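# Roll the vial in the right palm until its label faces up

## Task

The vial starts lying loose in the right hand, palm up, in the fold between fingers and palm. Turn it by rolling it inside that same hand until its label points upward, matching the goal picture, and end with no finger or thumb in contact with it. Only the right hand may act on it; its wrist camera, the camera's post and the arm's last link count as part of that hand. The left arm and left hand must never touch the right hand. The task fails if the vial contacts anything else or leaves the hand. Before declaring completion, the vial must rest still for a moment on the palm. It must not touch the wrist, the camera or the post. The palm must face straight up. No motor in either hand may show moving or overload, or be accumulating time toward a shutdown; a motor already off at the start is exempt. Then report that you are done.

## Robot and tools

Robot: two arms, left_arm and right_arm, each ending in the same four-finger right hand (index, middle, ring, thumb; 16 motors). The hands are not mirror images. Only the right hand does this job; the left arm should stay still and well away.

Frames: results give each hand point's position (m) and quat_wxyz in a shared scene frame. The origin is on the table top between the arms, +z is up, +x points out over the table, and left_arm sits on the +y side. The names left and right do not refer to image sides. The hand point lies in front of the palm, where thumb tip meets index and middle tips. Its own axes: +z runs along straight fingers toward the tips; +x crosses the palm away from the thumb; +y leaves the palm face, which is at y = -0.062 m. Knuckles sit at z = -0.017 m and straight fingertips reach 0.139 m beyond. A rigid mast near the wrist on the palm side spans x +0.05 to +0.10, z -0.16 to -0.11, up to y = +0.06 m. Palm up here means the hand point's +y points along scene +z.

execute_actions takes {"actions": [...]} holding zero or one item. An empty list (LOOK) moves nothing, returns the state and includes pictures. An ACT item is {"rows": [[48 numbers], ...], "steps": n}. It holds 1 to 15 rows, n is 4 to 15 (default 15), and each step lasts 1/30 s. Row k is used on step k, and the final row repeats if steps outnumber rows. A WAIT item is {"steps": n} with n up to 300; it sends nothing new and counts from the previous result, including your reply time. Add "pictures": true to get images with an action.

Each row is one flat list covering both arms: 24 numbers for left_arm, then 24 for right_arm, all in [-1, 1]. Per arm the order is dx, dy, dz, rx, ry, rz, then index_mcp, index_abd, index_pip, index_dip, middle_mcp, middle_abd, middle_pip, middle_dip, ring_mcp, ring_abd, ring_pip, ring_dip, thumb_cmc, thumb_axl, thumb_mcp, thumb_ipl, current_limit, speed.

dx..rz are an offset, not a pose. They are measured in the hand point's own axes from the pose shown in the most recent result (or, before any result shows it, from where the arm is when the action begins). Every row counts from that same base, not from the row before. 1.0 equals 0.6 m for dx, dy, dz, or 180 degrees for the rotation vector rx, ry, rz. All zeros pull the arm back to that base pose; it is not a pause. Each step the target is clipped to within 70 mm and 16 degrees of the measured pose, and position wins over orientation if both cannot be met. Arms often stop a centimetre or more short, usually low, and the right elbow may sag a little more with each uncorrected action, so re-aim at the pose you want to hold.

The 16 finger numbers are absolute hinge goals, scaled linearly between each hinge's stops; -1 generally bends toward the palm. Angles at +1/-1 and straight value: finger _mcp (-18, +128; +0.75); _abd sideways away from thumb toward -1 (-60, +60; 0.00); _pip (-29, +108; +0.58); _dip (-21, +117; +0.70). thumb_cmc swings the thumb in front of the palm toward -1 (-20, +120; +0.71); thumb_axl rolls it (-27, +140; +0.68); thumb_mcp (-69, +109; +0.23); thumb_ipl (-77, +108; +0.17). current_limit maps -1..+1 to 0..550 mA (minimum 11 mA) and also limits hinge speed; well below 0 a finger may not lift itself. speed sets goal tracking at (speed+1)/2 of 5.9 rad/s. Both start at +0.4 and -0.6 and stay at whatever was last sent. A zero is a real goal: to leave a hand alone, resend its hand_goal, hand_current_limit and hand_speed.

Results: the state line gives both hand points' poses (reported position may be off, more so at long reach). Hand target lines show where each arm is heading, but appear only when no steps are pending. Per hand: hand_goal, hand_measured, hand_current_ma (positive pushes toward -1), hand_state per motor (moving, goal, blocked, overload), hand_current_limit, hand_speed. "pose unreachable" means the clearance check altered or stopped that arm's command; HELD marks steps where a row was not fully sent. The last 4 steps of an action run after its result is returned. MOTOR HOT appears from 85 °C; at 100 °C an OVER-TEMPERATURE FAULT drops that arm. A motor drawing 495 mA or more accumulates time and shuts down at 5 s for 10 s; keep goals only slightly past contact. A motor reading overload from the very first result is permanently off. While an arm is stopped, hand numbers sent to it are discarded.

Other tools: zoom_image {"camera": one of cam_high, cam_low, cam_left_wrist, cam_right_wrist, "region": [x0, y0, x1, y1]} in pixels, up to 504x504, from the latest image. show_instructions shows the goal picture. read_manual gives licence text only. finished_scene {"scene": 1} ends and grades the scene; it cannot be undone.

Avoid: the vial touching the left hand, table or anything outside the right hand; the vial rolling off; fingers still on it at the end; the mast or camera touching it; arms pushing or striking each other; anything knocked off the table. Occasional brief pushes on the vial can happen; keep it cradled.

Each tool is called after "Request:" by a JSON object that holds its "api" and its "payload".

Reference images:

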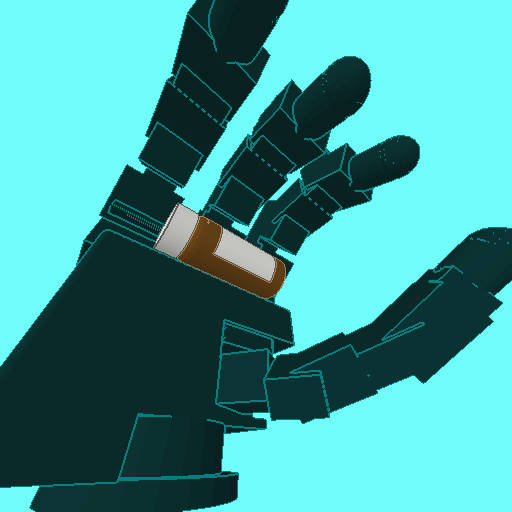

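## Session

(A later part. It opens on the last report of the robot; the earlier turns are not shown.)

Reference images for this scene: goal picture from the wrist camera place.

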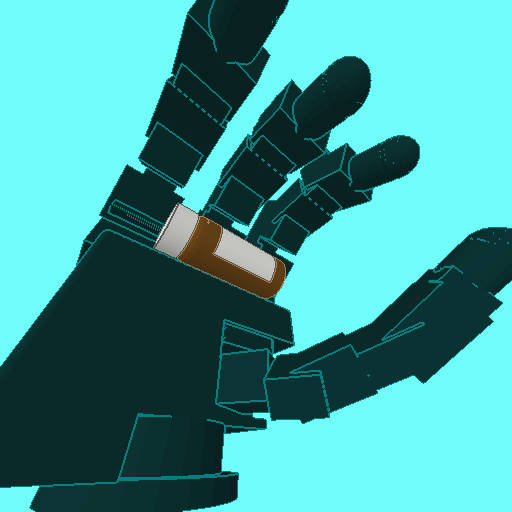

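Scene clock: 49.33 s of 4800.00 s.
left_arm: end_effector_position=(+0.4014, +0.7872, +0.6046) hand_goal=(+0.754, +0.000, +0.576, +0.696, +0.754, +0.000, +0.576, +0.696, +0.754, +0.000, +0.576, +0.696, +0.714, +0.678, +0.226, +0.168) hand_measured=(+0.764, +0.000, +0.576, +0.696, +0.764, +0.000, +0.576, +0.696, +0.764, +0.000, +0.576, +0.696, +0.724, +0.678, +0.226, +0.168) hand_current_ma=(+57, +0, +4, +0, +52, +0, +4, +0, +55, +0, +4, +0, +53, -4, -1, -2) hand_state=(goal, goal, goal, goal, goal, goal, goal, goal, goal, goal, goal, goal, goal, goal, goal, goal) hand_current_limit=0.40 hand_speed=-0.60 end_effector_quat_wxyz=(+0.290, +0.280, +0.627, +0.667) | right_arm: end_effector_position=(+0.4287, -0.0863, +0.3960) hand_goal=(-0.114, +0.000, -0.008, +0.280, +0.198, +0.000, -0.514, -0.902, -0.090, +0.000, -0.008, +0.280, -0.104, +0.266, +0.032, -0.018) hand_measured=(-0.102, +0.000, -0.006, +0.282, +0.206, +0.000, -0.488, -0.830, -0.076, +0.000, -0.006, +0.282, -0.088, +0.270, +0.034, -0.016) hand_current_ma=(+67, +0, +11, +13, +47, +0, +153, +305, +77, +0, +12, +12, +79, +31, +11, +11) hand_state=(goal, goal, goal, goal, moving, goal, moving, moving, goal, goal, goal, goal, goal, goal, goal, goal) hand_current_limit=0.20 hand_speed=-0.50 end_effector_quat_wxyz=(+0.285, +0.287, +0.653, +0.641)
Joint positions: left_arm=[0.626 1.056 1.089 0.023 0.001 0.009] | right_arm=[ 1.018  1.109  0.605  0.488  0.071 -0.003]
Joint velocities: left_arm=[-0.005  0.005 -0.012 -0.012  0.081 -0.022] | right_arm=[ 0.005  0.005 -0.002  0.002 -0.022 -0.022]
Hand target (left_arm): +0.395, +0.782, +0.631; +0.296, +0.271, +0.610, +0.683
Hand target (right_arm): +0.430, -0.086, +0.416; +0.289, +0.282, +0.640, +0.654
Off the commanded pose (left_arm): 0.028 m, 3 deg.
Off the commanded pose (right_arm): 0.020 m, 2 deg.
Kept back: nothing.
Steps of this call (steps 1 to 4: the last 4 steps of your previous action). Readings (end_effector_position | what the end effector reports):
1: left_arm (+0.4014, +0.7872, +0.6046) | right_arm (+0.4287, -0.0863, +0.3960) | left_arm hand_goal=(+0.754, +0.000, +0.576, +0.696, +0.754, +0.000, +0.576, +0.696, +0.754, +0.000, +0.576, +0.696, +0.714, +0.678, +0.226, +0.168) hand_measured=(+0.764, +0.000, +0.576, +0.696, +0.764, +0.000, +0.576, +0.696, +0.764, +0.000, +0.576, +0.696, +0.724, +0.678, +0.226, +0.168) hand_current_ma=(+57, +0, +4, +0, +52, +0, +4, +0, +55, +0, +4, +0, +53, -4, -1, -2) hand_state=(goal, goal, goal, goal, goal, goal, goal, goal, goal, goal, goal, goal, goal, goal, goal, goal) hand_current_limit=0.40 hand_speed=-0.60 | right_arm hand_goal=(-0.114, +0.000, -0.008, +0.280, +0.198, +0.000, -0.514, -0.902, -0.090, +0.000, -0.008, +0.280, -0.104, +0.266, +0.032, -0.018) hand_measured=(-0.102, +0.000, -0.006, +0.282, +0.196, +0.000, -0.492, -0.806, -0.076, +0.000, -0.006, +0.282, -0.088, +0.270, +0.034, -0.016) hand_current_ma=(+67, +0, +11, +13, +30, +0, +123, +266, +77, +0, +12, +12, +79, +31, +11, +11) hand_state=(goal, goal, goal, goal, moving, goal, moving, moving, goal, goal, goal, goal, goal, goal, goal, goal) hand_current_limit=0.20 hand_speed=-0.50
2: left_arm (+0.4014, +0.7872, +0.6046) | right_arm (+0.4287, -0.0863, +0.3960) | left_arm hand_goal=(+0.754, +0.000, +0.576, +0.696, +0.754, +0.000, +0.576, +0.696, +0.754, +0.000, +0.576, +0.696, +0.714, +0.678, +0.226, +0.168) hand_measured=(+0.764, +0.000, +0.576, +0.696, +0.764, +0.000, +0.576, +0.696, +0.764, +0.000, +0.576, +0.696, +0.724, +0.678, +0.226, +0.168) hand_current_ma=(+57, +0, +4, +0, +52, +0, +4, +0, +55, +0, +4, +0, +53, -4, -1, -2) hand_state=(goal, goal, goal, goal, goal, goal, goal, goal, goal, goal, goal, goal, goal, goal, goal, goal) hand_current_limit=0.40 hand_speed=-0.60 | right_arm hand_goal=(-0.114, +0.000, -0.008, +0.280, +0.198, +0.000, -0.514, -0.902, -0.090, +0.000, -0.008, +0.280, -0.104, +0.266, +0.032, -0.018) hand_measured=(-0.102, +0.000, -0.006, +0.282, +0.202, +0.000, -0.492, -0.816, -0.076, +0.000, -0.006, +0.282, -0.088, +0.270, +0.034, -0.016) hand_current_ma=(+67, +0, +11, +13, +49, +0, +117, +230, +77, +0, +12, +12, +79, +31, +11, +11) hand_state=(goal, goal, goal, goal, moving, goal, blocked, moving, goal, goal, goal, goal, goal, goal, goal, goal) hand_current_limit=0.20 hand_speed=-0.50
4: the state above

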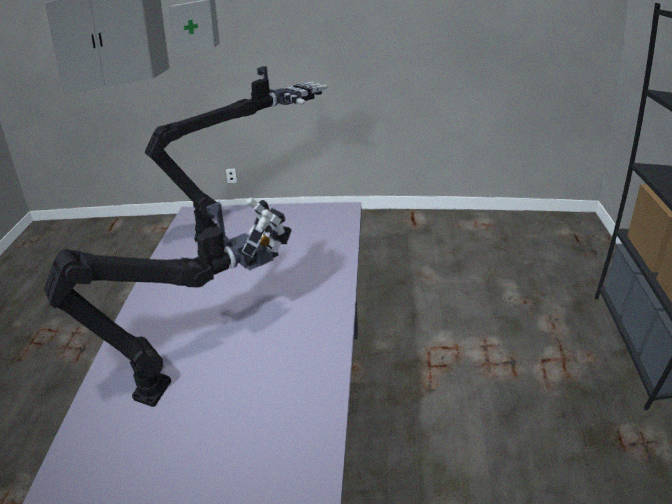

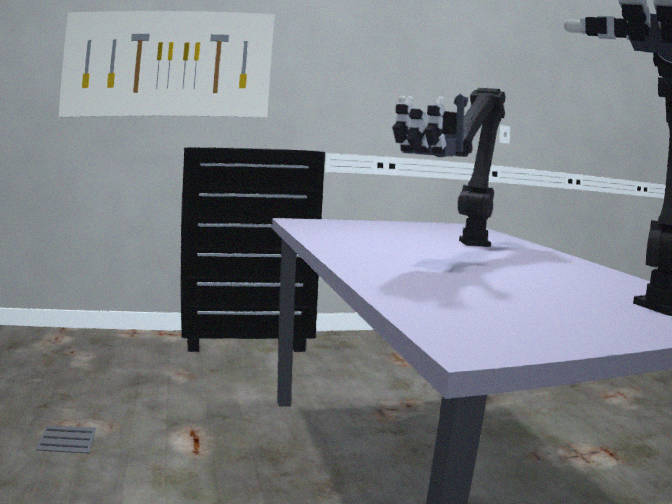

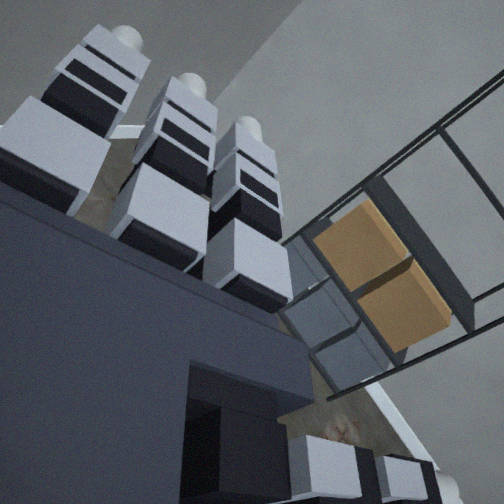

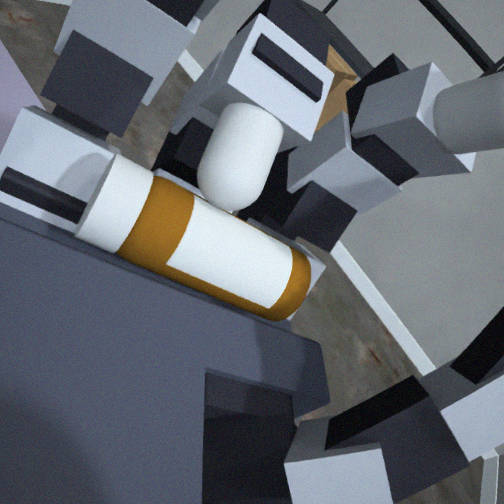

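Request:
{"api": "execute_actions", "payload": {"actions": [{"rows": [
[0.0002,0.0463,-0.0099,-0.0163,0.0003,-0.0002, 0.754,0,0.576,0.696,0.754,0,0.576,0.696,0.754,0,0.576,0.696,0.714,0.678,0.226,0.168,0.4,-0.6, 0,0.0333,0.0025,-0.0123,0.0004,0.001, -0.115,0,-0.008,0.28,0.204,0,-0.500,-0.910,-0.09,0,-0.008,0.28,-0.104,0.266,0.032,-0.018,0.2,-0.6],
[0.0002,0.0463,-0.0099,-0.0163,0.0003,-0.0002, 0.754,0,0.576,0.696,0.754,0,0.576,0.696,0.754,0,0.576,0.696,0.714,0.678,0.226,0.168,0.4,-0.6, 0,0.0333,0.0025,-0.0123,0.0004,0.001, -0.115,0,-0.008,0.28,0.210,0,-0.495,-0.915,-0.09,0,-0.008,0.28,-0.104,0.266,0.032,-0.018,0.2,-0.6],
[0.0002,0.0463,-0.0099,-0.0163,0.0003,-0.0002, 0.754,0,0.576,0.696,0.754,0,0.576,0.696,0.754,0,0.576,0.696,0.714,0.678,0.226,0.168,0.4,-0.6, 0,0.0333,0.0025,-0.0123,0.0004,0.001, -0.115,0,-0.008,0.28,0.215,0,-0.495,-0.915,-0.09,0,-0.008,0.28,-0.104,0.266,0.032,-0.018,0.2,-0.6]
], "steps": 14}], "pictures": true}}

Scene clock: 49.97 s of 4800.00 s.
left_arm: end_effector_position=(+0.4014, +0.7872, +0.6046) hand_goal=(+0.754, +0.000, +0.576, +0.696, +0.754, +0.000, +0.576, +0.696, +0.754, +0.000, +0.576, +0.696, +0.714, +0.678, +0.226, +0.168) hand_measured=(+0.764, +0.000, +0.576, +0.696, +0.764, +0.000, +0.576, +0.696, +0.764, +0.000, +0.576, +0.696, +0.724, +0.678, +0.226, +0.168) hand_current_ma=(+57, +0, +4, +0, +52, +0, +4, +0, +55, +0, +4, +0, +53, -4, -1, -2) hand_state=(goal, goal, goal, goal, goal, goal, goal, goal, goal, goal, goal, goal, goal, goal, goal, goal) hand_current_limit=0.40 hand_speed=-0.60 end_effector_quat_wxyz=(+0.290, +0.280, +0.627, +0.667) | right_arm: end_effector_position=(+0.4287, -0.0863, +0.3960) hand_goal=(-0.114, +0.000, -0.008, +0.280, +0.216, +0.000, -0.494, -0.914, -0.090, +0.000, -0.008, +0.280, -0.104, +0.266, +0.032, -0.018) hand_measured=(-0.102, +0.000, -0.006, +0.282, +0.220, +0.000, -0.492, -0.912, -0.076, +0.000, -0.006, +0.282, -0.088, +0.270, +0.034, -0.016) hand_current_ma=(+67, +0, +11, +13, +24, +0, +9, +13, +77, +0, +12, +12, +79, +31, +11, +11) hand_state=(goal, goal, goal, goal, goal, goal, goal, goal, goal, goal, goal, goal, goal, goal, goal, goal) hand_current_limit=0.20 hand_speed=-0.60 end_effector_quat_wxyz=(+0.285, +0.287, +0.653, +0.641)
Joint positions: left_arm=[0.626 1.056 1.089 0.023 0.001 0.009] | right_arm=[ 1.018  1.109  0.605  0.488  0.071 -0.003]
Joint velocities: left_arm=[-0.015 -0.005  0.002 -0.012 -0.081 -0.022] | right_arm=[-0.015 -0.005 -0.007 -0.002  0.066  0.066]
Steps of this call (steps 1 to 9: nothing new was sent; steps 10 to 19: the first 10 steps of this action). Readings (end_effector_position | what the end effector reports):
10: left_arm (+0.4014, +0.7872, +0.6046) | right_arm (+0.4287, -0.0863, +0.3960) | left_arm hand_goal=(+0.754, +0.000, +0.576, +0.696, +0.754, +0.000, +0.576, +0.696, +0.754, +0.000, +0.576, +0.696, +0.714, +0.678, +0.226, +0.168) hand_measured=(+0.764, +0.000, +0.576, +0.696, +0.764, +0.000, +0.576, +0.696, +0.764, +0.000, +0.576, +0.696, +0.724, +0.678, +0.226, +0.168) hand_current_ma=(+57, +0, +4, +0, +52, +0, +4, +0, +55, +0, +4, +0, +53, -4, -1, -2) hand_state=(goal, goal, goal, goal, goal, goal, goal, goal, goal, goal, goal, goal, goal, goal, goal, goal) hand_current_limit=0.40 hand_speed=-0.60 | right_arm hand_goal=(-0.114, +0.000, -0.008, +0.280, +0.204, +0.000, -0.500, -0.910, -0.090, +0.000, -0.008, +0.280, -0.104, +0.266, +0.032, -0.018) hand_measured=(-0.102, +0.000, -0.006, +0.282, +0.206, +0.000, -0.484, -0.842, -0.076, +0.000, -0.006, +0.282, -0.088, +0.270, +0.034, -0.016) hand_current_ma=(+67, +0, +11, +13, +48, +0, +154, +305, +77, +0, +12, +12, +79, +31, +11, +11) hand_state=(goal, goal, goal, goal, moving, goal, moving, moving, goal, goal, goal, goal, goal, goal, goal, goal) hand_current_limit=0.20 hand_speed=-0.60
11: left_arm (+0.4014, +0.7872, +0.6046) | right_arm (+0.4287, -0.0863, +0.3960) | left_arm hand_goal=(+0.754, +0.000, +0.576, +0.696, +0.754, +0.000, +0.576, +0.696, +0.754, +0.000, +0.576, +0.696, +0.714, +0.678, +0.226, +0.168) hand_measured=(+0.764, +0.000, +0.576, +0.696, +0.764, +0.000, +0.576, +0.696, +0.764, +0.000, +0.576, +0.696, +0.724, +0.678, +0.226, +0.168) hand_current_ma=(+57, +0, +4, +0, +52, +0, +4, +0, +55, +0, +4, +0, +53, -4, -1, -2) hand_state=(goal, goal, goal, goal, goal, goal, goal, goal, goal, goal, goal, goal, goal, goal, goal, goal) hand_current_limit=0.40 hand_speed=-0.60 | right_arm hand_goal=(-0.114, +0.000, -0.008, +0.280, +0.210, +0.000, -0.494, -0.914, -0.090, +0.000, -0.008, +0.280, -0.104, +0.266, +0.032, -0.018) hand_measured=(-0.102, +0.000, -0.006, +0.282, +0.208, +0.000, -0.482, -0.842, -0.076, +0.000, -0.006, +0.282, -0.088, +0.270, +0.034, -0.016) hand_current_ma=(+67, +0, +11, +13, +28, +0, +107, +295, +77, +0, +12, +12, +79, +31, +11, +11) hand_state=(goal, goal, goal, goal, moving, goal, moving, moving, goal, goal, goal, goal, goal, goal, goal, goal) hand_current_limit=0.20 hand_speed=-0.60
13: left_arm (+0.4014, +0.7872, +0.6046) | right_arm (+0.4287, -0.0863, +0.3960) | left_arm hand_goal=(+0.754, +0.000, +0.576, +0.696, +0.754, +0.000, +0.576, +0.696, +0.754, +0.000, +0.576, +0.696, +0.714, +0.678, +0.226, +0.168) hand_measured=(+0.764, +0.000, +0.576, +0.696, +0.764, +0.000, +0.576, +0.696, +0.764, +0.000, +0.576, +0.696, +0.724, +0.678, +0.226, +0.168) hand_current_ma=(+57, +0, +4, +0, +52, +0, +4, +0, +55, +0, +4, +0, +53, -4, -1, -2) hand_state=(goal, goal, goal, goal, goal, goal, goal, goal, goal, goal, goal, goal, goal, goal, goal, goal) hand_current_limit=0.40 hand_speed=-0.60 | right_arm hand_goal=(-0.114, +0.000, -0.008, +0.280, +0.216, +0.000, -0.494, -0.914, -0.090, +0.000, -0.008, +0.280, -0.104, +0.266, +0.032, -0.018) hand_measured=(-0.102, +0.000, -0.006, +0.282, +0.214, +0.000, -0.480, -0.870, -0.076, +0.000, -0.006, +0.282, -0.088, +0.270, +0.034, -0.016) hand_current_ma=(+67, +0, +11, +13, +22, +0, +72, +115, +77, +0, +12, +12, +79, +31, +11, +11) hand_state=(goal, goal, goal, goal, moving, goal, moving, moving, goal, goal, goal, goal, goal, goal, goal, goal) hand_current_limit=0.20 hand_speed=-0.60
17: left_arm (+0.4014, +0.7872, +0.6046) | right_arm (+0.4287, -0.0863, +0.3960) | left_arm hand_goal=(+0.754, +0.000, +0.576, +0.696, +0.754, +0.000, +0.576, +0.696, +0.754, +0.000, +0.576, +0.696, +0.714, +0.678, +0.226, +0.168) hand_measured=(+0.764, +0.000, +0.576, +0.696, +0.764, +0.000, +0.576, +0.696, +0.764, +0.000, +0.576, +0.696, +0.724, +0.678, +0.226, +0.168) hand_current_ma=(+57, +0, +4, +0, +52, +0, +4, +0, +55, +0, +4, +0, +53, -4, -1, -2) hand_state=(goal, goal, goal, goal, goal, goal, goal, goal, goal, goal, goal, goal, goal, goal, goal, goal) hand_current_limit=0.40 hand_speed=-0.60 | right_arm hand_goal=(-0.114, +0.000, -0.008, +0.280, +0.216, +0.000, -0.494, -0.914, -0.090, +0.000, -0.008, +0.280, -0.104, +0.266, +0.032, -0.018) hand_measured=(-0.102, +0.000, -0.006, +0.282, +0.220, +0.000, -0.492, -0.910, -0.076, +0.000, -0.006, +0.282, -0.088, +0.270, +0.034, -0.016) hand_current_ma=(+67, +0, +11, +13, +24, +0, +8, +12, +77, +0, +12, +12, +79, +31, +11, +11) hand_state=(goal, goal, goal, goal, goal, goal, moving, moving, goal, goal, goal, goal, goal, goal, goal, goal) hand_current_limit=0.20 hand_speed=-0.60
19: the state above

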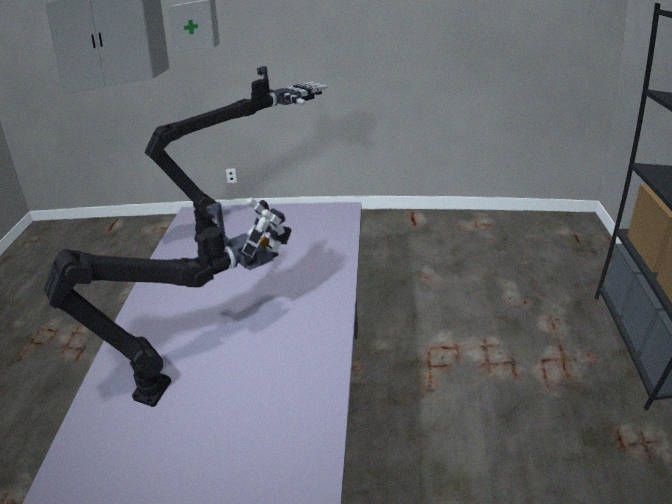

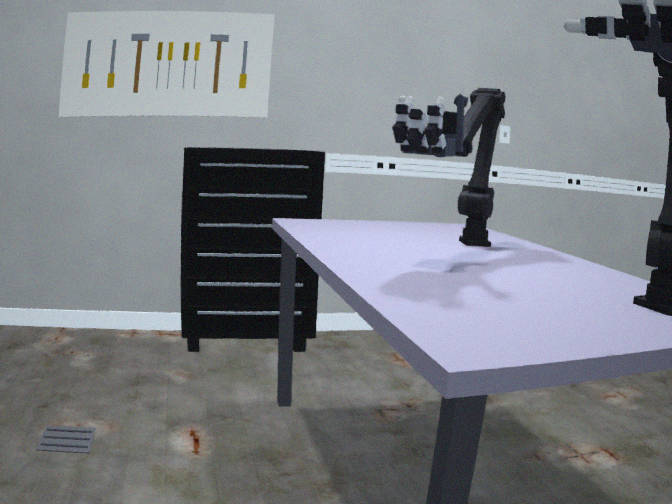

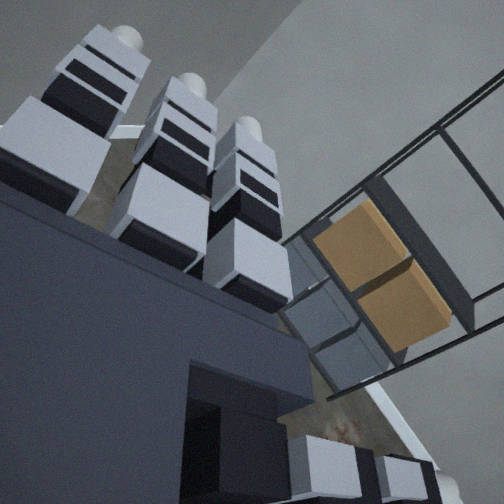

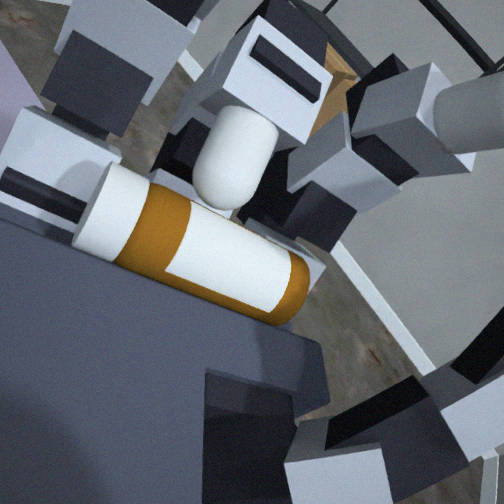

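Request:
{"api": "execute_actions", "payload": {"actions": []}}

Scene clock: 50.57 s of 4800.00 s.
left_arm: end_effector_position=(+0.4014, +0.7872, +0.6046) hand_goal=(+0.754, +0.000, +0.576, +0.696, +0.754, +0.000, +0.576, +0.696, +0.754, +0.000, +0.576, +0.696, +0.714, +0.678, +0.226, +0.168) hand_measured=(+0.764, +0.000, +0.576, +0.696, +0.764, +0.000, +0.576, +0.696, +0.764, +0.000, +0.576, +0.696, +0.724, +0.678, +0.226, +0.168) hand_current_ma=(+57, +0, +4, +0, +52, +0, +4, +0, +55, +0, +4, +0, +53, -4, -1, -2) hand_state=(goal, goal, goal, goal, goal, goal, goal, goal, goal, goal, goal, goal, goal, goal, goal, goal) hand_current_limit=0.40 hand_speed=-0.60 end_effector_quat_wxyz=(+0.290, +0.280, +0.627, +0.667) | right_arm: end_effector_position=(+0.4287, -0.0863, +0.3960) hand_goal=(-0.114, +0.000, -0.008, +0.280, +0.216, +0.000, -0.494, -0.914, -0.090, +0.000, -0.008, +0.280, -0.104, +0.266, +0.032, -0.018) hand_measured=(-0.102, +0.000, -0.006, +0.282, +0.220, +0.000, -0.492, -0.912, -0.076, +0.000, -0.006, +0.282, -0.088, +0.270, +0.034, -0.016) hand_current_ma=(+67, +0, +11, +13, +24, +0, +9, +13, +77, +0, +12, +12, +79, +31, +11, +11) hand_state=(goal, goal, goal, goal, goal, goal, goal, goal, goal, goal, goal, goal, goal, goal, goal, goal) hand_current_limit=0.20 hand_speed=-0.60 end_effector_quat_wxyz=(+0.285, +0.287, +0.653, +0.641)
Joint positions: left_arm=[0.626 1.056 1.089 0.023 0.001 0.009] | right_arm=[ 1.018  1.109  0.605  0.488  0.071 -0.003]
Joint velocities: left_arm=[ 0.005 -0.015 -0.002 -0.017 -0.081  0.007] | right_arm=[-0.005  0.005 -0.002 -0.017 -0.007 -0.037]
Hand target (left_arm): +0.395, +0.782, +0.631; +0.296, +0.271, +0.610, +0.683
Hand target (right_arm): +0.430, -0.086, +0.416; +0.289, +0.282, +0.640, +0.654
Off the commanded pose (left_arm): 0.028 m, 3 deg.
Off the commanded pose (right_arm): 0.020 m, 2 deg.
Kept back: nothing.
Steps of this call (steps 1 to 4: the last 4 steps of your previous action; steps 5 to 18: nothing new was sent). Readings (end_effector_position | what the end effector reports):
1: left_arm (+0.4014, +0.7872, +0.6046) | right_arm (+0.4287, -0.0863, +0.3960) | left_arm hand_goal=(+0.754, +0.000, +0.576, +0.696, +0.754, +0.000, +0.576, +0.696, +0.754, +0.000, +0.576, +0.696, +0.714, +0.678, +0.226, +0.168) hand_measured=(+0.764, +0.000, +0.576, +0.696, +0.764, +0.000, +0.576, +0.696, +0.764, +0.000, +0.576, +0.696, +0.724, +0.678, +0.226, +0.168) hand_current_ma=(+57, +0, +4, +0, +52, +0, +4, +0, +55, +0, +4, +0, +53, -4, -1, -2) hand_state=(goal, goal, goal, goal, goal, goal, goal, goal, goal, goal, goal, goal, goal, goal, goal, goal) hand_current_limit=0.40 hand_speed=-0.60 | right_arm hand_goal=(-0.114, +0.000, -0.008, +0.280, +0.216, +0.000, -0.494, -0.914, -0.090, +0.000, -0.008, +0.280, -0.104, +0.266, +0.032, -0.018) hand_measured=(-0.102, +0.000, -0.006, +0.282, +0.220, +0.000, -0.492, -0.912, -0.076, +0.000, -0.006, +0.282, -0.088, +0.270, +0.034, -0.016) hand_current_ma=(+67, +0, +11, +13, +24, +0, +9, +13, +77, +0, +12, +12, +79, +31, +11, +11) hand_state=(goal, goal, goal, goal, goal, goal, goal, goal, goal, goal, goal, goal, goal, goal, goal, goal) hand_current_limit=0.20 hand_speed=-0.60
2: left_arm (+0.4014, +0.7872, +0.6046) | right_arm (+0.4287, -0.0863, +0.3960) | left_arm hand_goal=(+0.754, +0.000, +0.576, +0.696, +0.754, +0.000, +0.576, +0.696, +0.754, +0.000, +0.576, +0.696, +0.714, +0.678, +0.226, +0.168) hand_measured=(+0.764, +0.000, +0.576, +0.696, +0.764, +0.000, +0.576, +0.696, +0.764, +0.000, +0.576, +0.696, +0.724, +0.678, +0.226, +0.168) hand_current_ma=(+57, +0, +4, +0, +52, +0, +4, +0, +55, +0, +4, +0, +53, -4, -1, -2) hand_state=(goal, goal, goal, goal, goal, goal, goal, goal, goal, goal, goal, goal, goal, goal, goal, goal) hand_current_limit=0.40 hand_speed=-0.60 | right_arm hand_goal=(-0.114, +0.000, -0.008, +0.280, +0.216, +0.000, -0.494, -0.914, -0.090, +0.000, -0.008, +0.280, -0.104, +0.266, +0.032, -0.018) hand_measured=(-0.102, +0.000, -0.006, +0.282, +0.220, +0.000, -0.492, -0.912, -0.076, +0.000, -0.006, +0.282, -0.088, +0.270, +0.034, -0.016) hand_current_ma=(+67, +0, +11, +13, +24, +0, +9, +13, +77, +0, +12, +12, +79, +31, +11, +11) hand_state=(goal, goal, goal, goal, goal, goal, goal, goal, goal, goal, goal, goal, goal, goal, goal, goal) hand_current_limit=0.20 hand_speed=-0.60
4: left_arm (+0.4014, +0.7872, +0.6046) | right_arm (+0.4287, -0.0863, +0.3960) | left_arm hand_goal=(+0.754, +0.000, +0.576, +0.696, +0.754, +0.000, +0.576, +0.696, +0.754, +0.000, +0.576, +0.696, +0.714, +0.678, +0.226, +0.168) hand_measured=(+0.764, +0.000, +0.576, +0.696, +0.764, +0.000, +0.576, +0.696, +0.764, +0.000, +0.576, +0.696, +0.724, +0.678, +0.226, +0.168) hand_current_ma=(+57, +0, +4, +0, +52, +0, +4, +0, +55, +0, +4, +0, +53, -4, -1, -2) hand_state=(goal, goal, goal, goal, goal, goal, goal, goal, goal, goal, goal, goal, goal, goal, goal, goal) hand_current_limit=0.40 hand_speed=-0.60 | right_arm hand_goal=(-0.114, +0.000, -0.008, +0.280, +0.216, +0.000, -0.494, -0.914, -0.090, +0.000, -0.008, +0.280, -0.104, +0.266, +0.032, -0.018) hand_measured=(-0.102, +0.000, -0.006, +0.282, +0.220, +0.000, -0.492, -0.912, -0.076, +0.000, -0.006, +0.282, -0.088, +0.270, +0.034, -0.016) hand_current_ma=(+67, +0, +11, +13, +24, +0, +9, +13, +77, +0, +12, +12, +79, +31, +11, +11) hand_state=(goal, goal, goal, goal, goal, goal, goal, goal, goal, goal, goal, goal, goal, goal, goal, goal) hand_current_limit=0.20 hand_speed=-0.60
8: left_arm (+0.4014, +0.7872, +0.6046) | right_arm (+0.4287, -0.0863, +0.3960) | left_arm hand_goal=(+0.754, +0.000, +0.576, +0.696, +0.754, +0.000, +0.576, +0.696, +0.754, +0.000, +0.576, +0.696, +0.714, +0.678, +0.226, +0.168) hand_measured=(+0.764, +0.000, +0.576, +0.696, +0.764, +0.000, +0.576, +0.696, +0.764, +0.000, +0.576, +0.696, +0.724, +0.678, +0.226, +0.168) hand_current_ma=(+57, +0, +4, +0, +52, +0, +4, +0, +55, +0, +4, +0, +53, -4, -1, -2) hand_state=(goal, goal, goal, goal, goal, goal, goal, goal, goal, goal, goal, goal, goal, goal, goal, goal) hand_current_limit=0.40 hand_speed=-0.60 | right_arm hand_goal=(-0.114, +0.000, -0.008, +0.280, +0.216, +0.000, -0.494, -0.914, -0.090, +0.000, -0.008, +0.280, -0.104, +0.266, +0.032, -0.018) hand_measured=(-0.102, +0.000, -0.006, +0.282, +0.220, +0.000, -0.492, -0.912, -0.076, +0.000, -0.006, +0.282, -0.088, +0.270, +0.034, -0.016) hand_current_ma=(+67, +0, +11, +13, +24, +0, +9, +13, +77, +0, +12, +12, +79, +31, +11, +11) hand_state=(goal, goal, goal, goal, goal, goal, goal, goal, goal, goal, goal, goal, goal, goal, goal, goal) hand_current_limit=0.20 hand_speed=-0.60
18: the state above

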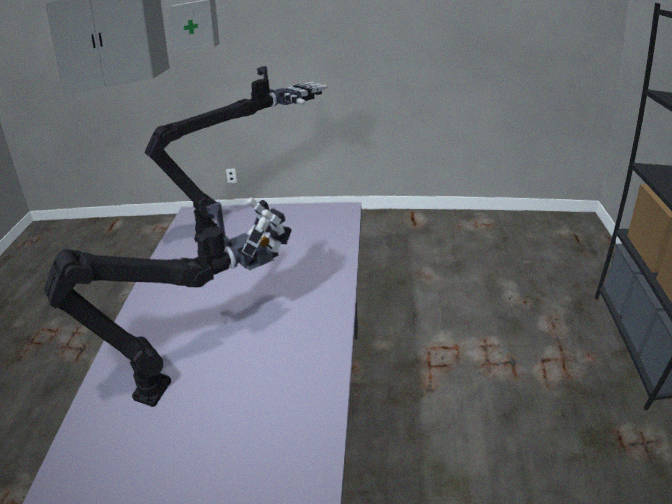

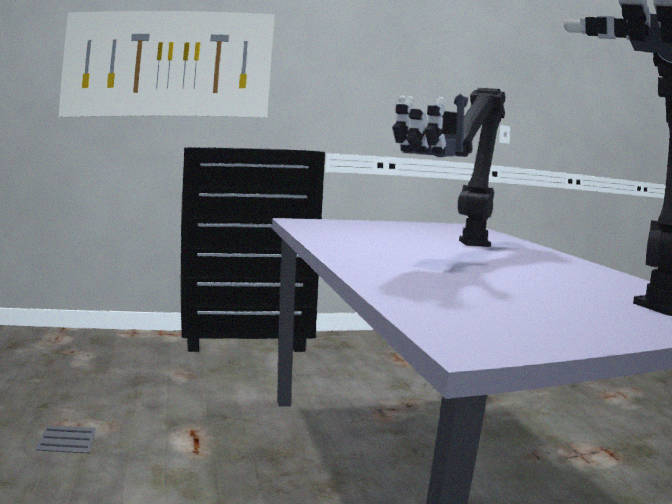

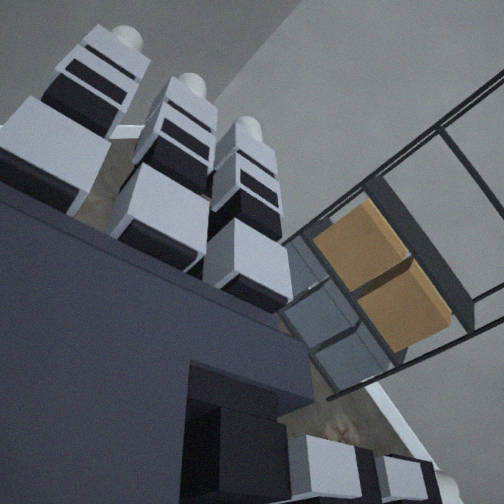

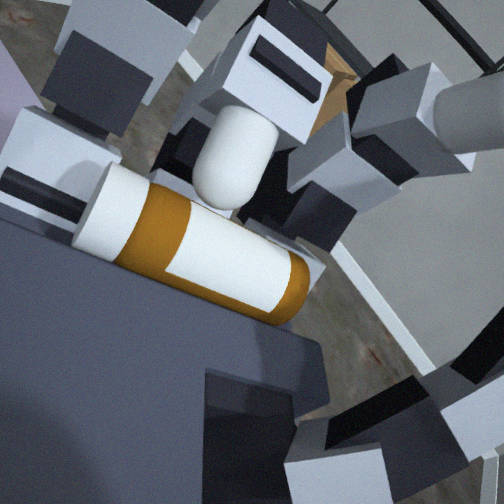

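Request:
{"api": "execute_actions", "payload": {"actions": [{"rows": [[0.0002,0.0463,-0.0099,-0.0163,0.0003,-0.0002,0.754,0,0.576,0.696,0.754,0,0.576,0.696,0.754,0,0.576,0.696,0.714,0.678,0.226,0.168,0.4,-0.6,0,0.0333,0.0025,-0.0123,0.0004,0.001,-0.115,0,-0.008,0.28,0.24,0,-0.39,-0.70,-0.09,0,-0.008,0.28,-0.104,0.266,0.032,-0.018,0.6,-0.4],[0.0002,0.0463,-0.0099,-0.0163,0.0003,-0.0002,0.754,0,0.576,0.696,0.754,0,0.576,0.696,0.754,0,0.576,0.696,0.714,0.678,0.226,0.168,0.4,-0.6,0,0.0333,0.0025,-0.0123,0.0004,0.001,-0.115,0,-0.008,0.28,0.24,0,-0.39,-0.70,-0.09,0,-0.008,0.28,-0.104,0.266,0.032,-0.018,0.6,-0.4],[0.0002,0.0463,-0.0099,-0.0163,0.0003,-0.0002,0.754,0,0.576,0.696,0.754,0,0.576,0.696,0.754,0,0.576,0.696,0.714,0.678,0.226,0.168,0.4,-0.6,0,0.0333,0.0025,-0.0123,0.0004,0.001,-0.115,0,-0.008,0.28,0.24,0,-0.39,-0.70,-0.09,0,-0.008,0.28,-0.104,0.266,0.032,-0.018,0.6,-0.4],[0.0002,0.0463,-0.0099,-0.0163,0.0003,-0.0002,0.754,0,0.576,0.696,0.754,0,0.576,0.696,0.754,0,0.576,0.696,0.714,0.678,0.226,0.168,0.4,-0.6,0,0.0333,0.0025,-0.0123,0.0004,0.001,-0.115,0,-0.008,0.28,0.125,0,-0.39,-0.70,-0.09,0,-0.008,0.28,-0.104,0.266,0.032,-0.018,0.6,-0.4],[0.0002,0.0463,-0.0099,-0.0163,0.0003,-0.0002,0.754,0,0.576,0.696,0.754,0,0.576,0.696,0.754,0,0.576,0.696,0.714,0.678,0.226,0.168,0.4,-0.6,0,0.0333,0.0025,-0.0123,0.0004,0.001,-0.115,0,-0.008,0.28,0.125,0,-0.39,-0.70,-0.09,0,-0.008,0.28,-0.104,0.266,0.032,-0.018,0.6,-0.4],[0.0002,0.0463,-0.0099,-0.0163,0.0003,-0.0002,0.754,0,0.576,0.696,0.754,0,0.576,0.696,0.754,0,0.576,0.696,0.714,0.678,0.226,0.168,0.4,-0.6,0,0.0333,0.0025,-0.0123,0.0004,0.001,-0.115,0,-0.008,0.28,0.125,0,-0.39,-0.70,-0.09,0,-0.008,0.28,-0.104,0.266,0.032,-0.018,0.6,-0.4],[0.0002,0.0463,-0.0099,-0.0163,0.0003,-0.0002,0.754,0,0.576,0.696,0.754,0,0.576,0.696,0.754,0,0.576,0.696,0.714,0.678,0.226,0.168,0.4,-0.6,0,0.0333,0.0025,-0.0123,0.0004,0.001,-0.115,0,-0.008,0.28,0.125,0,-0.39,-0.70,-0.09,0,-0.008,0.28,-0.104,0.266,0.032,-0.018,0.6,-0.4],[0.0002,0.0463,-0.0099,-0.0163,0.0003,-0.0002,0.754,0,0.576,0.696,0.754,0,0.576,0.696,0.754,0,0.576,0.696,0.714,0.678,0.226,0.168,0.4,-0.6,0,0.0333,0.0025,-0.0123,0.0004,0.001,-0.115,0,-0.008,0.28,0.125,0,-0.39,-0.70,-0.09,0,-0.008,0.28,-0.104,0.266,0.032,-0.018,0.6,-0.4],[0.0002,0.0463,-0.0099,-0.0163,0.0003,-0.0002,0.754,0,0.576,0.696,0.754,0,0.576,0.696,0.754,0,0.576,0.696,0.714,0.678,0.226,0.168,0.4,-0.6,0,0.0333,0.0025,-0.0123,0.0004,0.001,-0.115,0,-0.008,0.28,0.125,0,-0.565,-0.70,-0.09,0,-0.008,0.28,-0.104,0.266,0.032,-0.018,0.2,-0.6]], "steps": 15}]}}

Scene clock: 51.77 s of 4800.00 s.
left_arm: end_effector_position=(+0.4014, +0.7872, +0.6046) hand_goal=(+0.754, +0.000, +0.576, +0.696, +0.754, +0.000, +0.576, +0.696, +0.754, +0.000, +0.576, +0.696, +0.714, +0.678, +0.226, +0.168) hand_measured=(+0.764, +0.000, +0.576, +0.696, +0.764, +0.000, +0.576, +0.696, +0.764, +0.000, +0.576, +0.696, +0.724, +0.678, +0.226, +0.168) hand_current_ma=(+57, +0, +4, +0, +52, +0, +4, +0, +55, +0, +4, +0, +53, -4, -1, -2) hand_state=(goal, goal, goal, goal, goal, goal, goal, goal, goal, goal, goal, goal, goal, goal, goal, goal) hand_current_limit=0.40 hand_speed=-0.60 end_effector_quat_wxyz=(+0.290, +0.280, +0.627, +0.667) | right_arm: end_effector_position=(+0.4287, -0.0863, +0.3960) hand_goal=(-0.114, +0.000, -0.008, +0.280, +0.126, +0.000, -0.564, -0.700, -0.090, +0.000, -0.008, +0.280, -0.104, +0.266, +0.032, -0.018) hand_measured=(-0.102, +0.000, -0.006, +0.282, +0.142, +0.000, -0.414, -0.704, -0.076, +0.000, -0.006, +0.282, -0.088, +0.270, +0.034, -0.016) hand_current_ma=(+66, +0, +11, +13, +83, +0, +62, -21, +76, +0, +12, +12, +79, +31, +11, +11) hand_state=(goal, goal, goal, goal, moving, goal, moving, goal, goal, goal, goal, goal, goal, goal, goal, goal) hand_current_limit=0.20 hand_speed=-0.60 end_effector_quat_wxyz=(+0.285, +0.287, +0.653, +0.641)
Joint positions: left_arm=[0.626 1.056 1.089 0.023 0.001 0.009] | right_arm=[ 1.018  1.109  0.605  0.488  0.071 -0.003]
Joint velocities: left_arm=[-0.005 -0.015  0.007 -0.002  0.022  0.051] | right_arm=[-0.015 -0.005 -0.017 -0.027  0.037 -0.081]
Steps of this call (steps 1 to 25: nothing new was sent; steps 26 to 36: the first 11 steps of this action). Readings (end_effector_position | what the end effector reports):
26: left_arm (+0.4014, +0.7872, +0.6046) | right_arm (+0.4287, -0.0863, +0.3960) | left_arm hand_goal=(+0.754, +0.000, +0.576, +0.696, +0.754, +0.000, +0.576, +0.696, +0.754, +0.000, +0.576, +0.696, +0.714, +0.678, +0.226, +0.168) hand_measured=(+0.764, +0.000, +0.576, +0.696, +0.764, +0.000, +0.576, +0.696, +0.764, +0.000, +0.576, +0.696, +0.724, +0.678, +0.226, +0.168) hand_current_ma=(+57, +0, +4, +0, +52, +0, +4, +0, +55, +0, +4, +0, +53, -4, -1, -2) hand_state=(goal, goal, goal, goal, goal, goal, goal, goal, goal, goal, goal, goal, goal, goal, goal, goal) hand_current_limit=0.40 hand_speed=-0.60 | right_arm hand_goal=(-0.114, +0.000, -0.008, +0.280, +0.240, +0.000, -0.390, -0.700, -0.090, +0.000, -0.008, +0.280, -0.104, +0.266, +0.032, -0.018) hand_measured=(-0.102, +0.000, -0.006, +0.282, +0.220, +0.000, -0.492, -0.912, -0.076, +0.000, -0.006, +0.282, -0.088, +0.270, +0.034, -0.016) hand_current_ma=(+67, +0, +11, +13, +24, +0, +9, +13, +77, +0, +12, +12, +79, +31, +11, +11) hand_state=(goal, goal, goal, goal, moving, goal, moving, moving, goal, goal, goal, goal, goal, goal, goal, goal) hand_current_limit=0.60 hand_speed=-0.40
27: left_arm (+0.4014, +0.7872, +0.6046) | right_arm (+0.4287, -0.0863, +0.3960) | left_arm hand_goal=(+0.754, +0.000, +0.576, +0.696, +0.754, +0.000, +0.576, +0.696, +0.754, +0.000, +0.576, +0.696, +0.714, +0.678, +0.226, +0.168) hand_measured=(+0.764, +0.000, +0.576, +0.696, +0.764, +0.000, +0.576, +0.696, +0.764, +0.000, +0.576, +0.696, +0.724, +0.678, +0.226, +0.168) hand_current_ma=(+57, +0, +4, +0, +52, +0, +4, +0, +55, +0, +4, +0, +53, -4, -1, -2) hand_state=(goal, goal, goal, goal, goal, goal, goal, goal, goal, goal, goal, goal, goal, goal, goal, goal) hand_current_limit=0.40 hand_speed=-0.60 | right_arm hand_goal=(-0.114, +0.000, -0.008, +0.280, +0.240, +0.000, -0.390, -0.700, -0.090, +0.000, -0.008, +0.280, -0.104, +0.266, +0.032, -0.018) hand_measured=(-0.102, +0.000, -0.006, +0.282, +0.222, +0.000, -0.490, -0.908, -0.076, +0.000, -0.006, +0.282, -0.088, +0.270, +0.034, -0.016) hand_current_ma=(+67, +0, +11, +13, -44, +0, -136, -132, +77, +0, +12, +12, +79, +31, +11, +11) hand_state=(goal, goal, goal, goal, moving, goal, moving, moving, goal, goal, goal, goal, goal, goal, goal, goal) hand_current_limit=0.60 hand_speed=-0.40
29: left_arm (+0.4014, +0.7872, +0.6046) | right_arm (+0.4287, -0.0863, +0.3960) | left_arm hand_goal=(+0.754, +0.000, +0.576, +0.696, +0.754, +0.000, +0.576, +0.696, +0.754, +0.000, +0.576, +0.696, +0.714, +0.678, +0.226, +0.168) hand_measured=(+0.764, +0.000, +0.576, +0.696, +0.764, +0.000, +0.576, +0.696, +0.764, +0.000, +0.576, +0.696, +0.724, +0.678, +0.226, +0.168) hand_current_ma=(+57, +0, +4, +0, +52, +0, +4, +0, +55, +0, +4, +0, +53, -4, -1, -2) hand_state=(goal, goal, goal, goal, goal, goal, goal, goal, goal, goal, goal, goal, goal, goal, goal, goal) hand_current_limit=0.40 hand_speed=-0.60 | right_arm hand_goal=(-0.114, +0.000, -0.008, +0.280, +0.126, +0.000, -0.390, -0.700, -0.090, +0.000, -0.008, +0.280, -0.104, +0.266, +0.032, -0.018) hand_measured=(-0.102, +0.000, -0.006, +0.282, +0.242, +0.000, -0.426, -0.842, -0.076, +0.000, -0.006, +0.282, -0.088, +0.270, +0.034, -0.016) hand_current_ma=(+66, +0, +11, +13, +36, +0, -5, -75, +76, +0, +12, +12, +79, +31, +11, +11) hand_state=(goal, goal, goal, goal, moving, goal, moving, moving, goal, goal, goal, goal, goal, goal, goal, goal) hand_current_limit=0.60 hand_speed=-0.40
33: left_arm (+0.4014, +0.7872, +0.6046) | right_arm (+0.4287, -0.0863, +0.3960) | left_arm hand_goal=(+0.754, +0.000, +0.576, +0.696, +0.754, +0.000, +0.576, +0.696, +0.754, +0.000, +0.576, +0.696, +0.714, +0.678, +0.226, +0.168) hand_measured=(+0.764, +0.000, +0.576, +0.696, +0.764, +0.000, +0.576, +0.696, +0.764, +0.000, +0.576, +0.696, +0.724, +0.678, +0.226, +0.168) hand_current_ma=(+57, +0, +4, +0, +52, +0, +4, +0, +55, +0, +4, +0, +53, -4, -1, -2) hand_state=(goal, goal, goal, goal, goal, goal, goal, goal, goal, goal, goal, goal, goal, goal, goal, goal) hand_current_limit=0.40 hand_speed=-0.60 | right_arm hand_goal=(-0.114, +0.000, -0.008, +0.280, +0.126, +0.000, -0.390, -0.700, -0.090, +0.000, -0.008, +0.280, -0.104, +0.266, +0.032, -0.018) hand_measured=(-0.102, +0.000, -0.006, +0.282, +0.160, +0.000, -0.394, -0.710, -0.076, +0.000, -0.006, +0.282, -0.088, +0.270, +0.034, -0.016) hand_current_ma=(+66, +0, +11, +13, +40, +0, -23, -4, +76, +0, +12, +12, +79, +31, +11, +11) hand_state=(goal, goal, goal, goal, moving, goal, goal, moving, goal, goal, goal, goal, goal, goal, goal, goal) hand_current_limit=0.60 hand_speed=-0.40
36: the state above

Request:
{"api": "execute_actions", "payload": {"actions": [{"rows": [[0.0002,0.0463,-0.0099,-0.0163,0.0003,-0.0002,0.754,0,0.576,0.696,0.754,0,0.576,0.696,0.754,0,0.576,0.696,0.714,0.678,0.226,0.168,0.4,-0.6,0,0.0333,0.0025,-0.0123,0.0004,0.001,-0.115,0,-0.008,0.28,0.128,0,-0.56,-0.715,-0.09,0,-0.008,0.28,-0.104,0.266,0.032,-0.018,0.2,-0.6],[0.0002,0.0463,-0.0099,-0.0163,0.0003,-0.0002,0.754,0,0.576,0.696,0.754,0,0.576,0.696,0.754,0,0.576,0.696,0.714,0.678,0.226,0.168,0.4,-0.6,0,0.0333,0.0025,-0.0123,0.0004,0.001,-0.115,0,-0.008,0.28,0.131,0,-0.555,-0.73,-0.09,0,-0.008,0.28,-0.104,0.266,0.032,-0.018,0.2,-0.6],[0.0002,0.0463,-0.0099,-0.0163,0.0003,-0.0002,0.754,0,0.576,0.696,0.754,0,0.576,0.696,0.754,0,0.576,0.696,0.714,0.678,0.226,0.168,0.4,-0.6,0,0.0333,0.0025,-0.0123,0.0004,0.001,-0.115,0,-0.008,0.28,0.134,0,-0.55,-0.745,-0.09,0,-0.008,0.28,-0.104,0.266,0.032,-0.018,0.2,-0.6],[0.0002,0.0463,-0.0099,-0.0163,0.0003,-0.0002,0.754,0,0.576,0.696,0.754,0,0.576,0.696,0.754,0,0.576,0.696,0.714,0.678,0.226,0.168,0.4,-0.6,0,0.0333,0.0025,-0.0123,0.0004,0.001,-0.115,0,-0.008,0.28,0.138,0,-0.545,-0.76,-0.09,0,-0.008,0.28,-0.104,0.266,0.032,-0.018,0.2,-0.6],[0.0002,0.0463,-0.0099,-0.0163,0.0003,-0.0002,0.754,0,0.576,0.696,0.754,0,0.576,0.696,0.754,0,0.576,0.696,0.714,0.678,0.226,0.168,0.4,-0.6,0,0.0333,0.0025,-0.0123,0.0004,0.001,-0.115,0,-0.008,0.28,0.142,0,-0.54,-0.775,-0.09,0,-0.008,0.28,-0.104,0.266,0.032,-0.018,0.2,-0.6],[0.0002,0.0463,-0.0099,-0.0163,0.0003,-0.0002,0.754,0,0.576,0.696,0.754,0,0.576,0.696,0.754,0,0.576,0.696,0.714,0.678,0.226,0.168,0.4,-0.6,0,0.0333,0.0025,-0.0123,0.0004,0.001,-0.115,0,-0.008,0.28,0.146,0,-0.535,-0.79,-0.09,0,-0.008,0.28,-0.104,0.266,0.032,-0.018,0.2,-0.6],[0.0002,0.0463,-0.0099,-0.0163,0.0003,-0.0002,0.754,0,0.576,0.696,0.754,0,0.576,0.696,0.754,0,0.576,0.696,0.714,0.678,0.226,0.168,0.4,-0.6,0,0.0333,0.0025,-0.0123,0.0004,0.001,-0.115,0,-0.008,0.28,0.15,0,-0.53,-0.80,-0.09,0,-0.008,0.28,-0.104,0.266,0.032,-0.018,0.2,-0.6],[0.0002,0.0463,-0.0099,-0.0163,0.0003,-0.0002,0.754,0,0.576,0.696,0.754,0,0.576,0.696,0.754,0,0.576,0.696,0.714,0.678,0.226,0.168,0.4,-0.6,0,0.0333,0.0025,-0.0123,0.0004,0.001,-0.115,0,-0.008,0.28,0.154,0,-0.525,-0.81,-0.09,0,-0.008,0.28,-0.104,0.266,0.032,-0.018,0.2,-0.6]], "steps": 15}], "pictures": true}}

Scene clock: 53.00 s of 4800.00 s.
left_arm: end_effector_position=(+0.4014, +0.7872, +0.6046) hand_goal=(+0.754, +0.000, +0.576, +0.696, +0.754, +0.000, +0.576, +0.696, +0.754, +0.000, +0.576, +0.696, +0.714, +0.678, +0.226, +0.168) hand_measured=(+0.764, +0.000, +0.576, +0.696, +0.764, +0.000, +0.576, +0.696, +0.764, +0.000, +0.576, +0.696, +0.724, +0.678, +0.226, +0.168) hand_current_ma=(+57, +0, +4, +0, +52, +0, +4, +0, +55, +0, +4, +0, +53, -4, -1, -2) hand_state=(goal, goal, goal, goal, goal, goal, goal, goal, goal, goal, goal, goal, goal, goal, goal, goal) hand_current_limit=0.40 hand_speed=-0.60 end_effector_quat_wxyz=(+0.290, +0.280, +0.627, +0.667) | right_arm: end_effector_position=(+0.4287, -0.0863, +0.3960) hand_goal=(-0.114, +0.000, -0.008, +0.280, +0.154, +0.000, -0.524, -0.810, -0.090, +0.000, -0.008, +0.280, -0.104, +0.266, +0.032, -0.018) hand_measured=(-0.102, +0.000, -0.006, +0.282, +0.160, +0.000, -0.502, -0.762, -0.076, +0.000, -0.006, +0.282, -0.088, +0.270, +0.034, -0.016) hand_current_ma=(+66, +0, +11, +13, +42, +0, +119, +237, +76, +0, +12, +12, +79, +31, +11, +11) hand_state=(goal, goal, goal, goal, moving, goal, moving, moving, goal, goal, goal, goal, goal, goal, goal, goal) hand_current_limit=0.20 hand_speed=-0.60 end_effector_quat_wxyz=(+0.285, +0.287, +0.653, +0.641)
Joint positions: left_arm=[0.626 1.056 1.089 0.023 0.001 0.009] | right_arm=[ 1.018  1.109  0.605  0.488  0.071 -0.003]
Joint velocities: left_arm=[-0.005  0.005 -0.022 -0.007 -0.037  0.007] | right_arm=[ 0.005 -0.005  0.007 -0.012  0.037  0.007]
Off your previous action's commanded pose (left_arm): 0.028 m, 3 deg at its last step (step 4 of this call).
Off your previous action's commanded pose (right_arm): 0.020 m, 2 deg at its last step (step 4 of this call).
Steps of this call (steps 1 to 4: the last 4 steps of your previous action; steps 5 to 26: nothing new was sent; steps 27 to 37: the first 11 steps of this action). Readings (end_effector_position | what the end effector reports):
27: left_arm (+0.4014, +0.7872, +0.6046) | right_arm (+0.4287, -0.0863, +0.3960) | left_arm hand_goal=(+0.754, +0.000, +0.576, +0.696, +0.754, +0.000, +0.576, +0.696, +0.754, +0.000, +0.576, +0.696, +0.714, +0.678, +0.226, +0.168) hand_measured=(+0.764, +0.000, +0.576, +0.696, +0.764, +0.000, +0.576, +0.696, +0.764, +0.000, +0.576, +0.696, +0.724, +0.678, +0.226, +0.168) hand_current_ma=(+57, +0, +4, +0, +52, +0, +4, +0, +55, +0, +4, +0, +53, -4, -1, -2) hand_state=(goal, goal, goal, goal, goal, goal, goal, goal, goal, goal, goal, goal, goal, goal, goal, goal) hand_current_limit=0.40 hand_speed=-0.60 | right_arm hand_goal=(-0.114, +0.000, -0.008, +0.280, +0.128, +0.000, -0.560, -0.714, -0.090, +0.000, -0.008, +0.280, -0.104, +0.266, +0.032, -0.018) hand_measured=(-0.102, +0.000, -0.006, +0.282, +0.140, +0.000, -0.540, -0.700, -0.076, +0.000, -0.006, +0.282, -0.088, +0.270, +0.034, -0.016) hand_current_ma=(+66, +0, +11, +13, +80, +0, +119, +1, +76, +0, +12, +12, +79, +31, +11, +11) hand_state=(goal, goal, goal, goal, moving, goal, moving, moving, goal, goal, goal, goal, goal, goal, goal, goal) hand_current_limit=0.20 hand_speed=-0.60
28: left_arm (+0.4014, +0.7872, +0.6046) | right_arm (+0.4287, -0.0863, +0.3960) | left_arm hand_goal=(+0.754, +0.000, +0.576, +0.696, +0.754, +0.000, +0.576, +0.696, +0.754, +0.000, +0.576, +0.696, +0.714, +0.678, +0.226, +0.168) hand_measured=(+0.764, +0.000, +0.576, +0.696, +0.764, +0.000, +0.576, +0.696, +0.764, +0.000, +0.576, +0.696, +0.724, +0.678, +0.226, +0.168) hand_current_ma=(+57, +0, +4, +0, +52, +0, +4, +0, +55, +0, +4, +0, +53, -4, -1, -2) hand_state=(goal, goal, goal, goal, goal, goal, goal, goal, goal, goal, goal, goal, goal, goal, goal, goal) hand_current_limit=0.40 hand_speed=-0.60 | right_arm hand_goal=(-0.114, +0.000, -0.008, +0.280, +0.132, +0.000, -0.554, -0.730, -0.090, +0.000, -0.008, +0.280, -0.104, +0.266, +0.032, -0.018) hand_measured=(-0.102, +0.000, -0.006, +0.282, +0.140, +0.000, -0.540, -0.700, -0.076, +0.000, -0.006, +0.282, -0.088, +0.270, +0.034, -0.016) hand_current_ma=(+66, +0, +11, +13, +69, +0, +97, +61, +76, +0, +12, +12, +79, +31, +11, +11) hand_state=(goal, goal, goal, goal, moving, goal, moving, moving, goal, goal, goal, goal, goal, goal, goal, goal) hand_current_limit=0.20 hand_speed=-0.60
30: left_arm (+0.4014, +0.7872, +0.6046) | right_arm (+0.4287, -0.0863, +0.3960) | left_arm hand_goal=(+0.754, +0.000, +0.576, +0.696, +0.754, +0.000, +0.576, +0.696, +0.754, +0.000, +0.576, +0.696, +0.714, +0.678, +0.226, +0.168) hand_measured=(+0.764, +0.000, +0.576, +0.696, +0.764, +0.000, +0.576, +0.696, +0.764, +0.000, +0.576, +0.696, +0.724, +0.678, +0.226, +0.168) hand_current_ma=(+57, +0, +4, +0, +52, +0, +4, +0, +55, +0, +4, +0, +53, -4, -1, -2) hand_state=(goal, goal, goal, goal, goal, goal, goal, goal, goal, goal, goal, goal, goal, goal, goal, goal) hand_current_limit=0.40 hand_speed=-0.60 | right_arm hand_goal=(-0.114, +0.000, -0.008, +0.280, +0.138, +0.000, -0.544, -0.760, -0.090, +0.000, -0.008, +0.280, -0.104, +0.266, +0.032, -0.018) hand_measured=(-0.102, +0.000, -0.006, +0.282, +0.142, +0.000, -0.538, -0.706, -0.076, +0.000, -0.006, +0.282, -0.088, +0.270, +0.034, -0.016) hand_current_ma=(+66, +0, +11, +13, +40, +0, +69, +180, +76, +0, +12, +12, +79, +31, +11, +11) hand_state=(goal, goal, goal, goal, moving, goal, moving, moving, goal, goal, goal, goal, goal, goal, goal, goal) hand_current_limit=0.20 hand_speed=-0.60
34: left_arm (+0.4014, +0.7872, +0.6046) | right_arm (+0.4287, -0.0863, +0.3960) | left_arm hand_goal=(+0.754, +0.000, +0.576, +0.696, +0.754, +0.000, +0.576, +0.696, +0.754, +0.000, +0.576, +0.696, +0.714, +0.678, +0.226, +0.168) hand_measured=(+0.764, +0.000, +0.576, +0.696, +0.764, +0.000, +0.576, +0.696, +0.764, +0.000, +0.576, +0.696, +0.724, +0.678, +0.226, +0.168) hand_current_ma=(+57, +0, +4, +0, +52, +0, +4, +0, +55, +0, +4, +0, +53, -4, -1, -2) hand_state=(goal, goal, goal, goal, goal, goal, goal, goal, goal, goal, goal, goal, goal, goal, goal, goal) hand_current_limit=0.40 hand_speed=-0.60 | right_arm hand_goal=(-0.114, +0.000, -0.008, +0.280, +0.154, +0.000, -0.524, -0.810, -0.090, +0.000, -0.008, +0.280, -0.104, +0.266, +0.032, -0.018) hand_measured=(-0.102, +0.000, -0.006, +0.282, +0.152, +0.000, -0.516, -0.740, -0.076, +0.000, -0.006, +0.282, -0.088, +0.270, +0.034, -0.016) hand_current_ma=(+66, +0, +11, +13, +32, +0, +110, +244, +76, +0, +12, +12, +79, +31, +11, +11) hand_state=(goal, goal, goal, goal, moving, goal, moving, moving, goal, goal, goal, goal, goal, goal, goal, goal) hand_current_limit=0.20 hand_speed=-0.60
37: the state above

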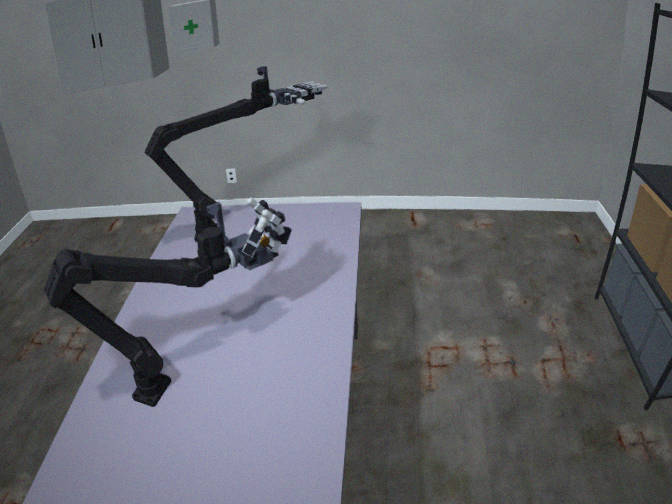

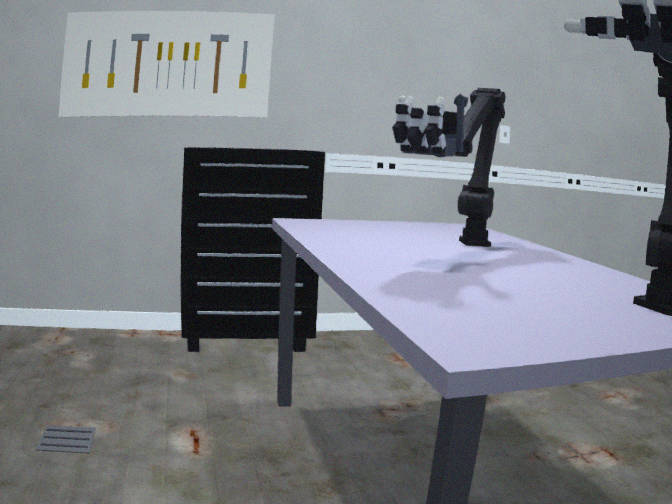

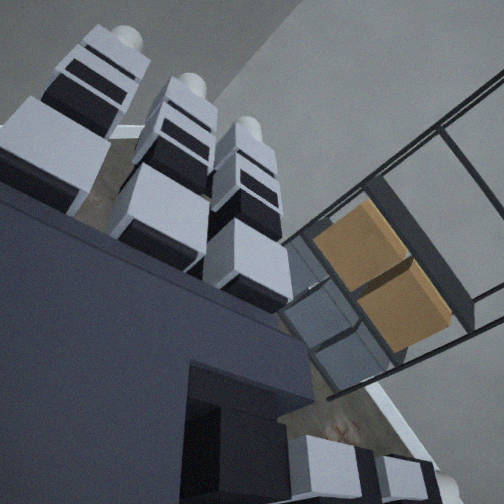

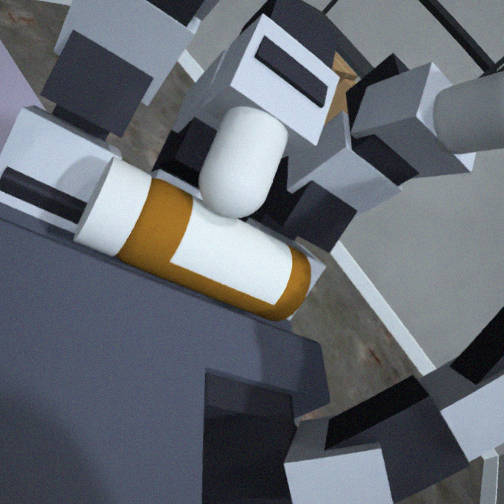

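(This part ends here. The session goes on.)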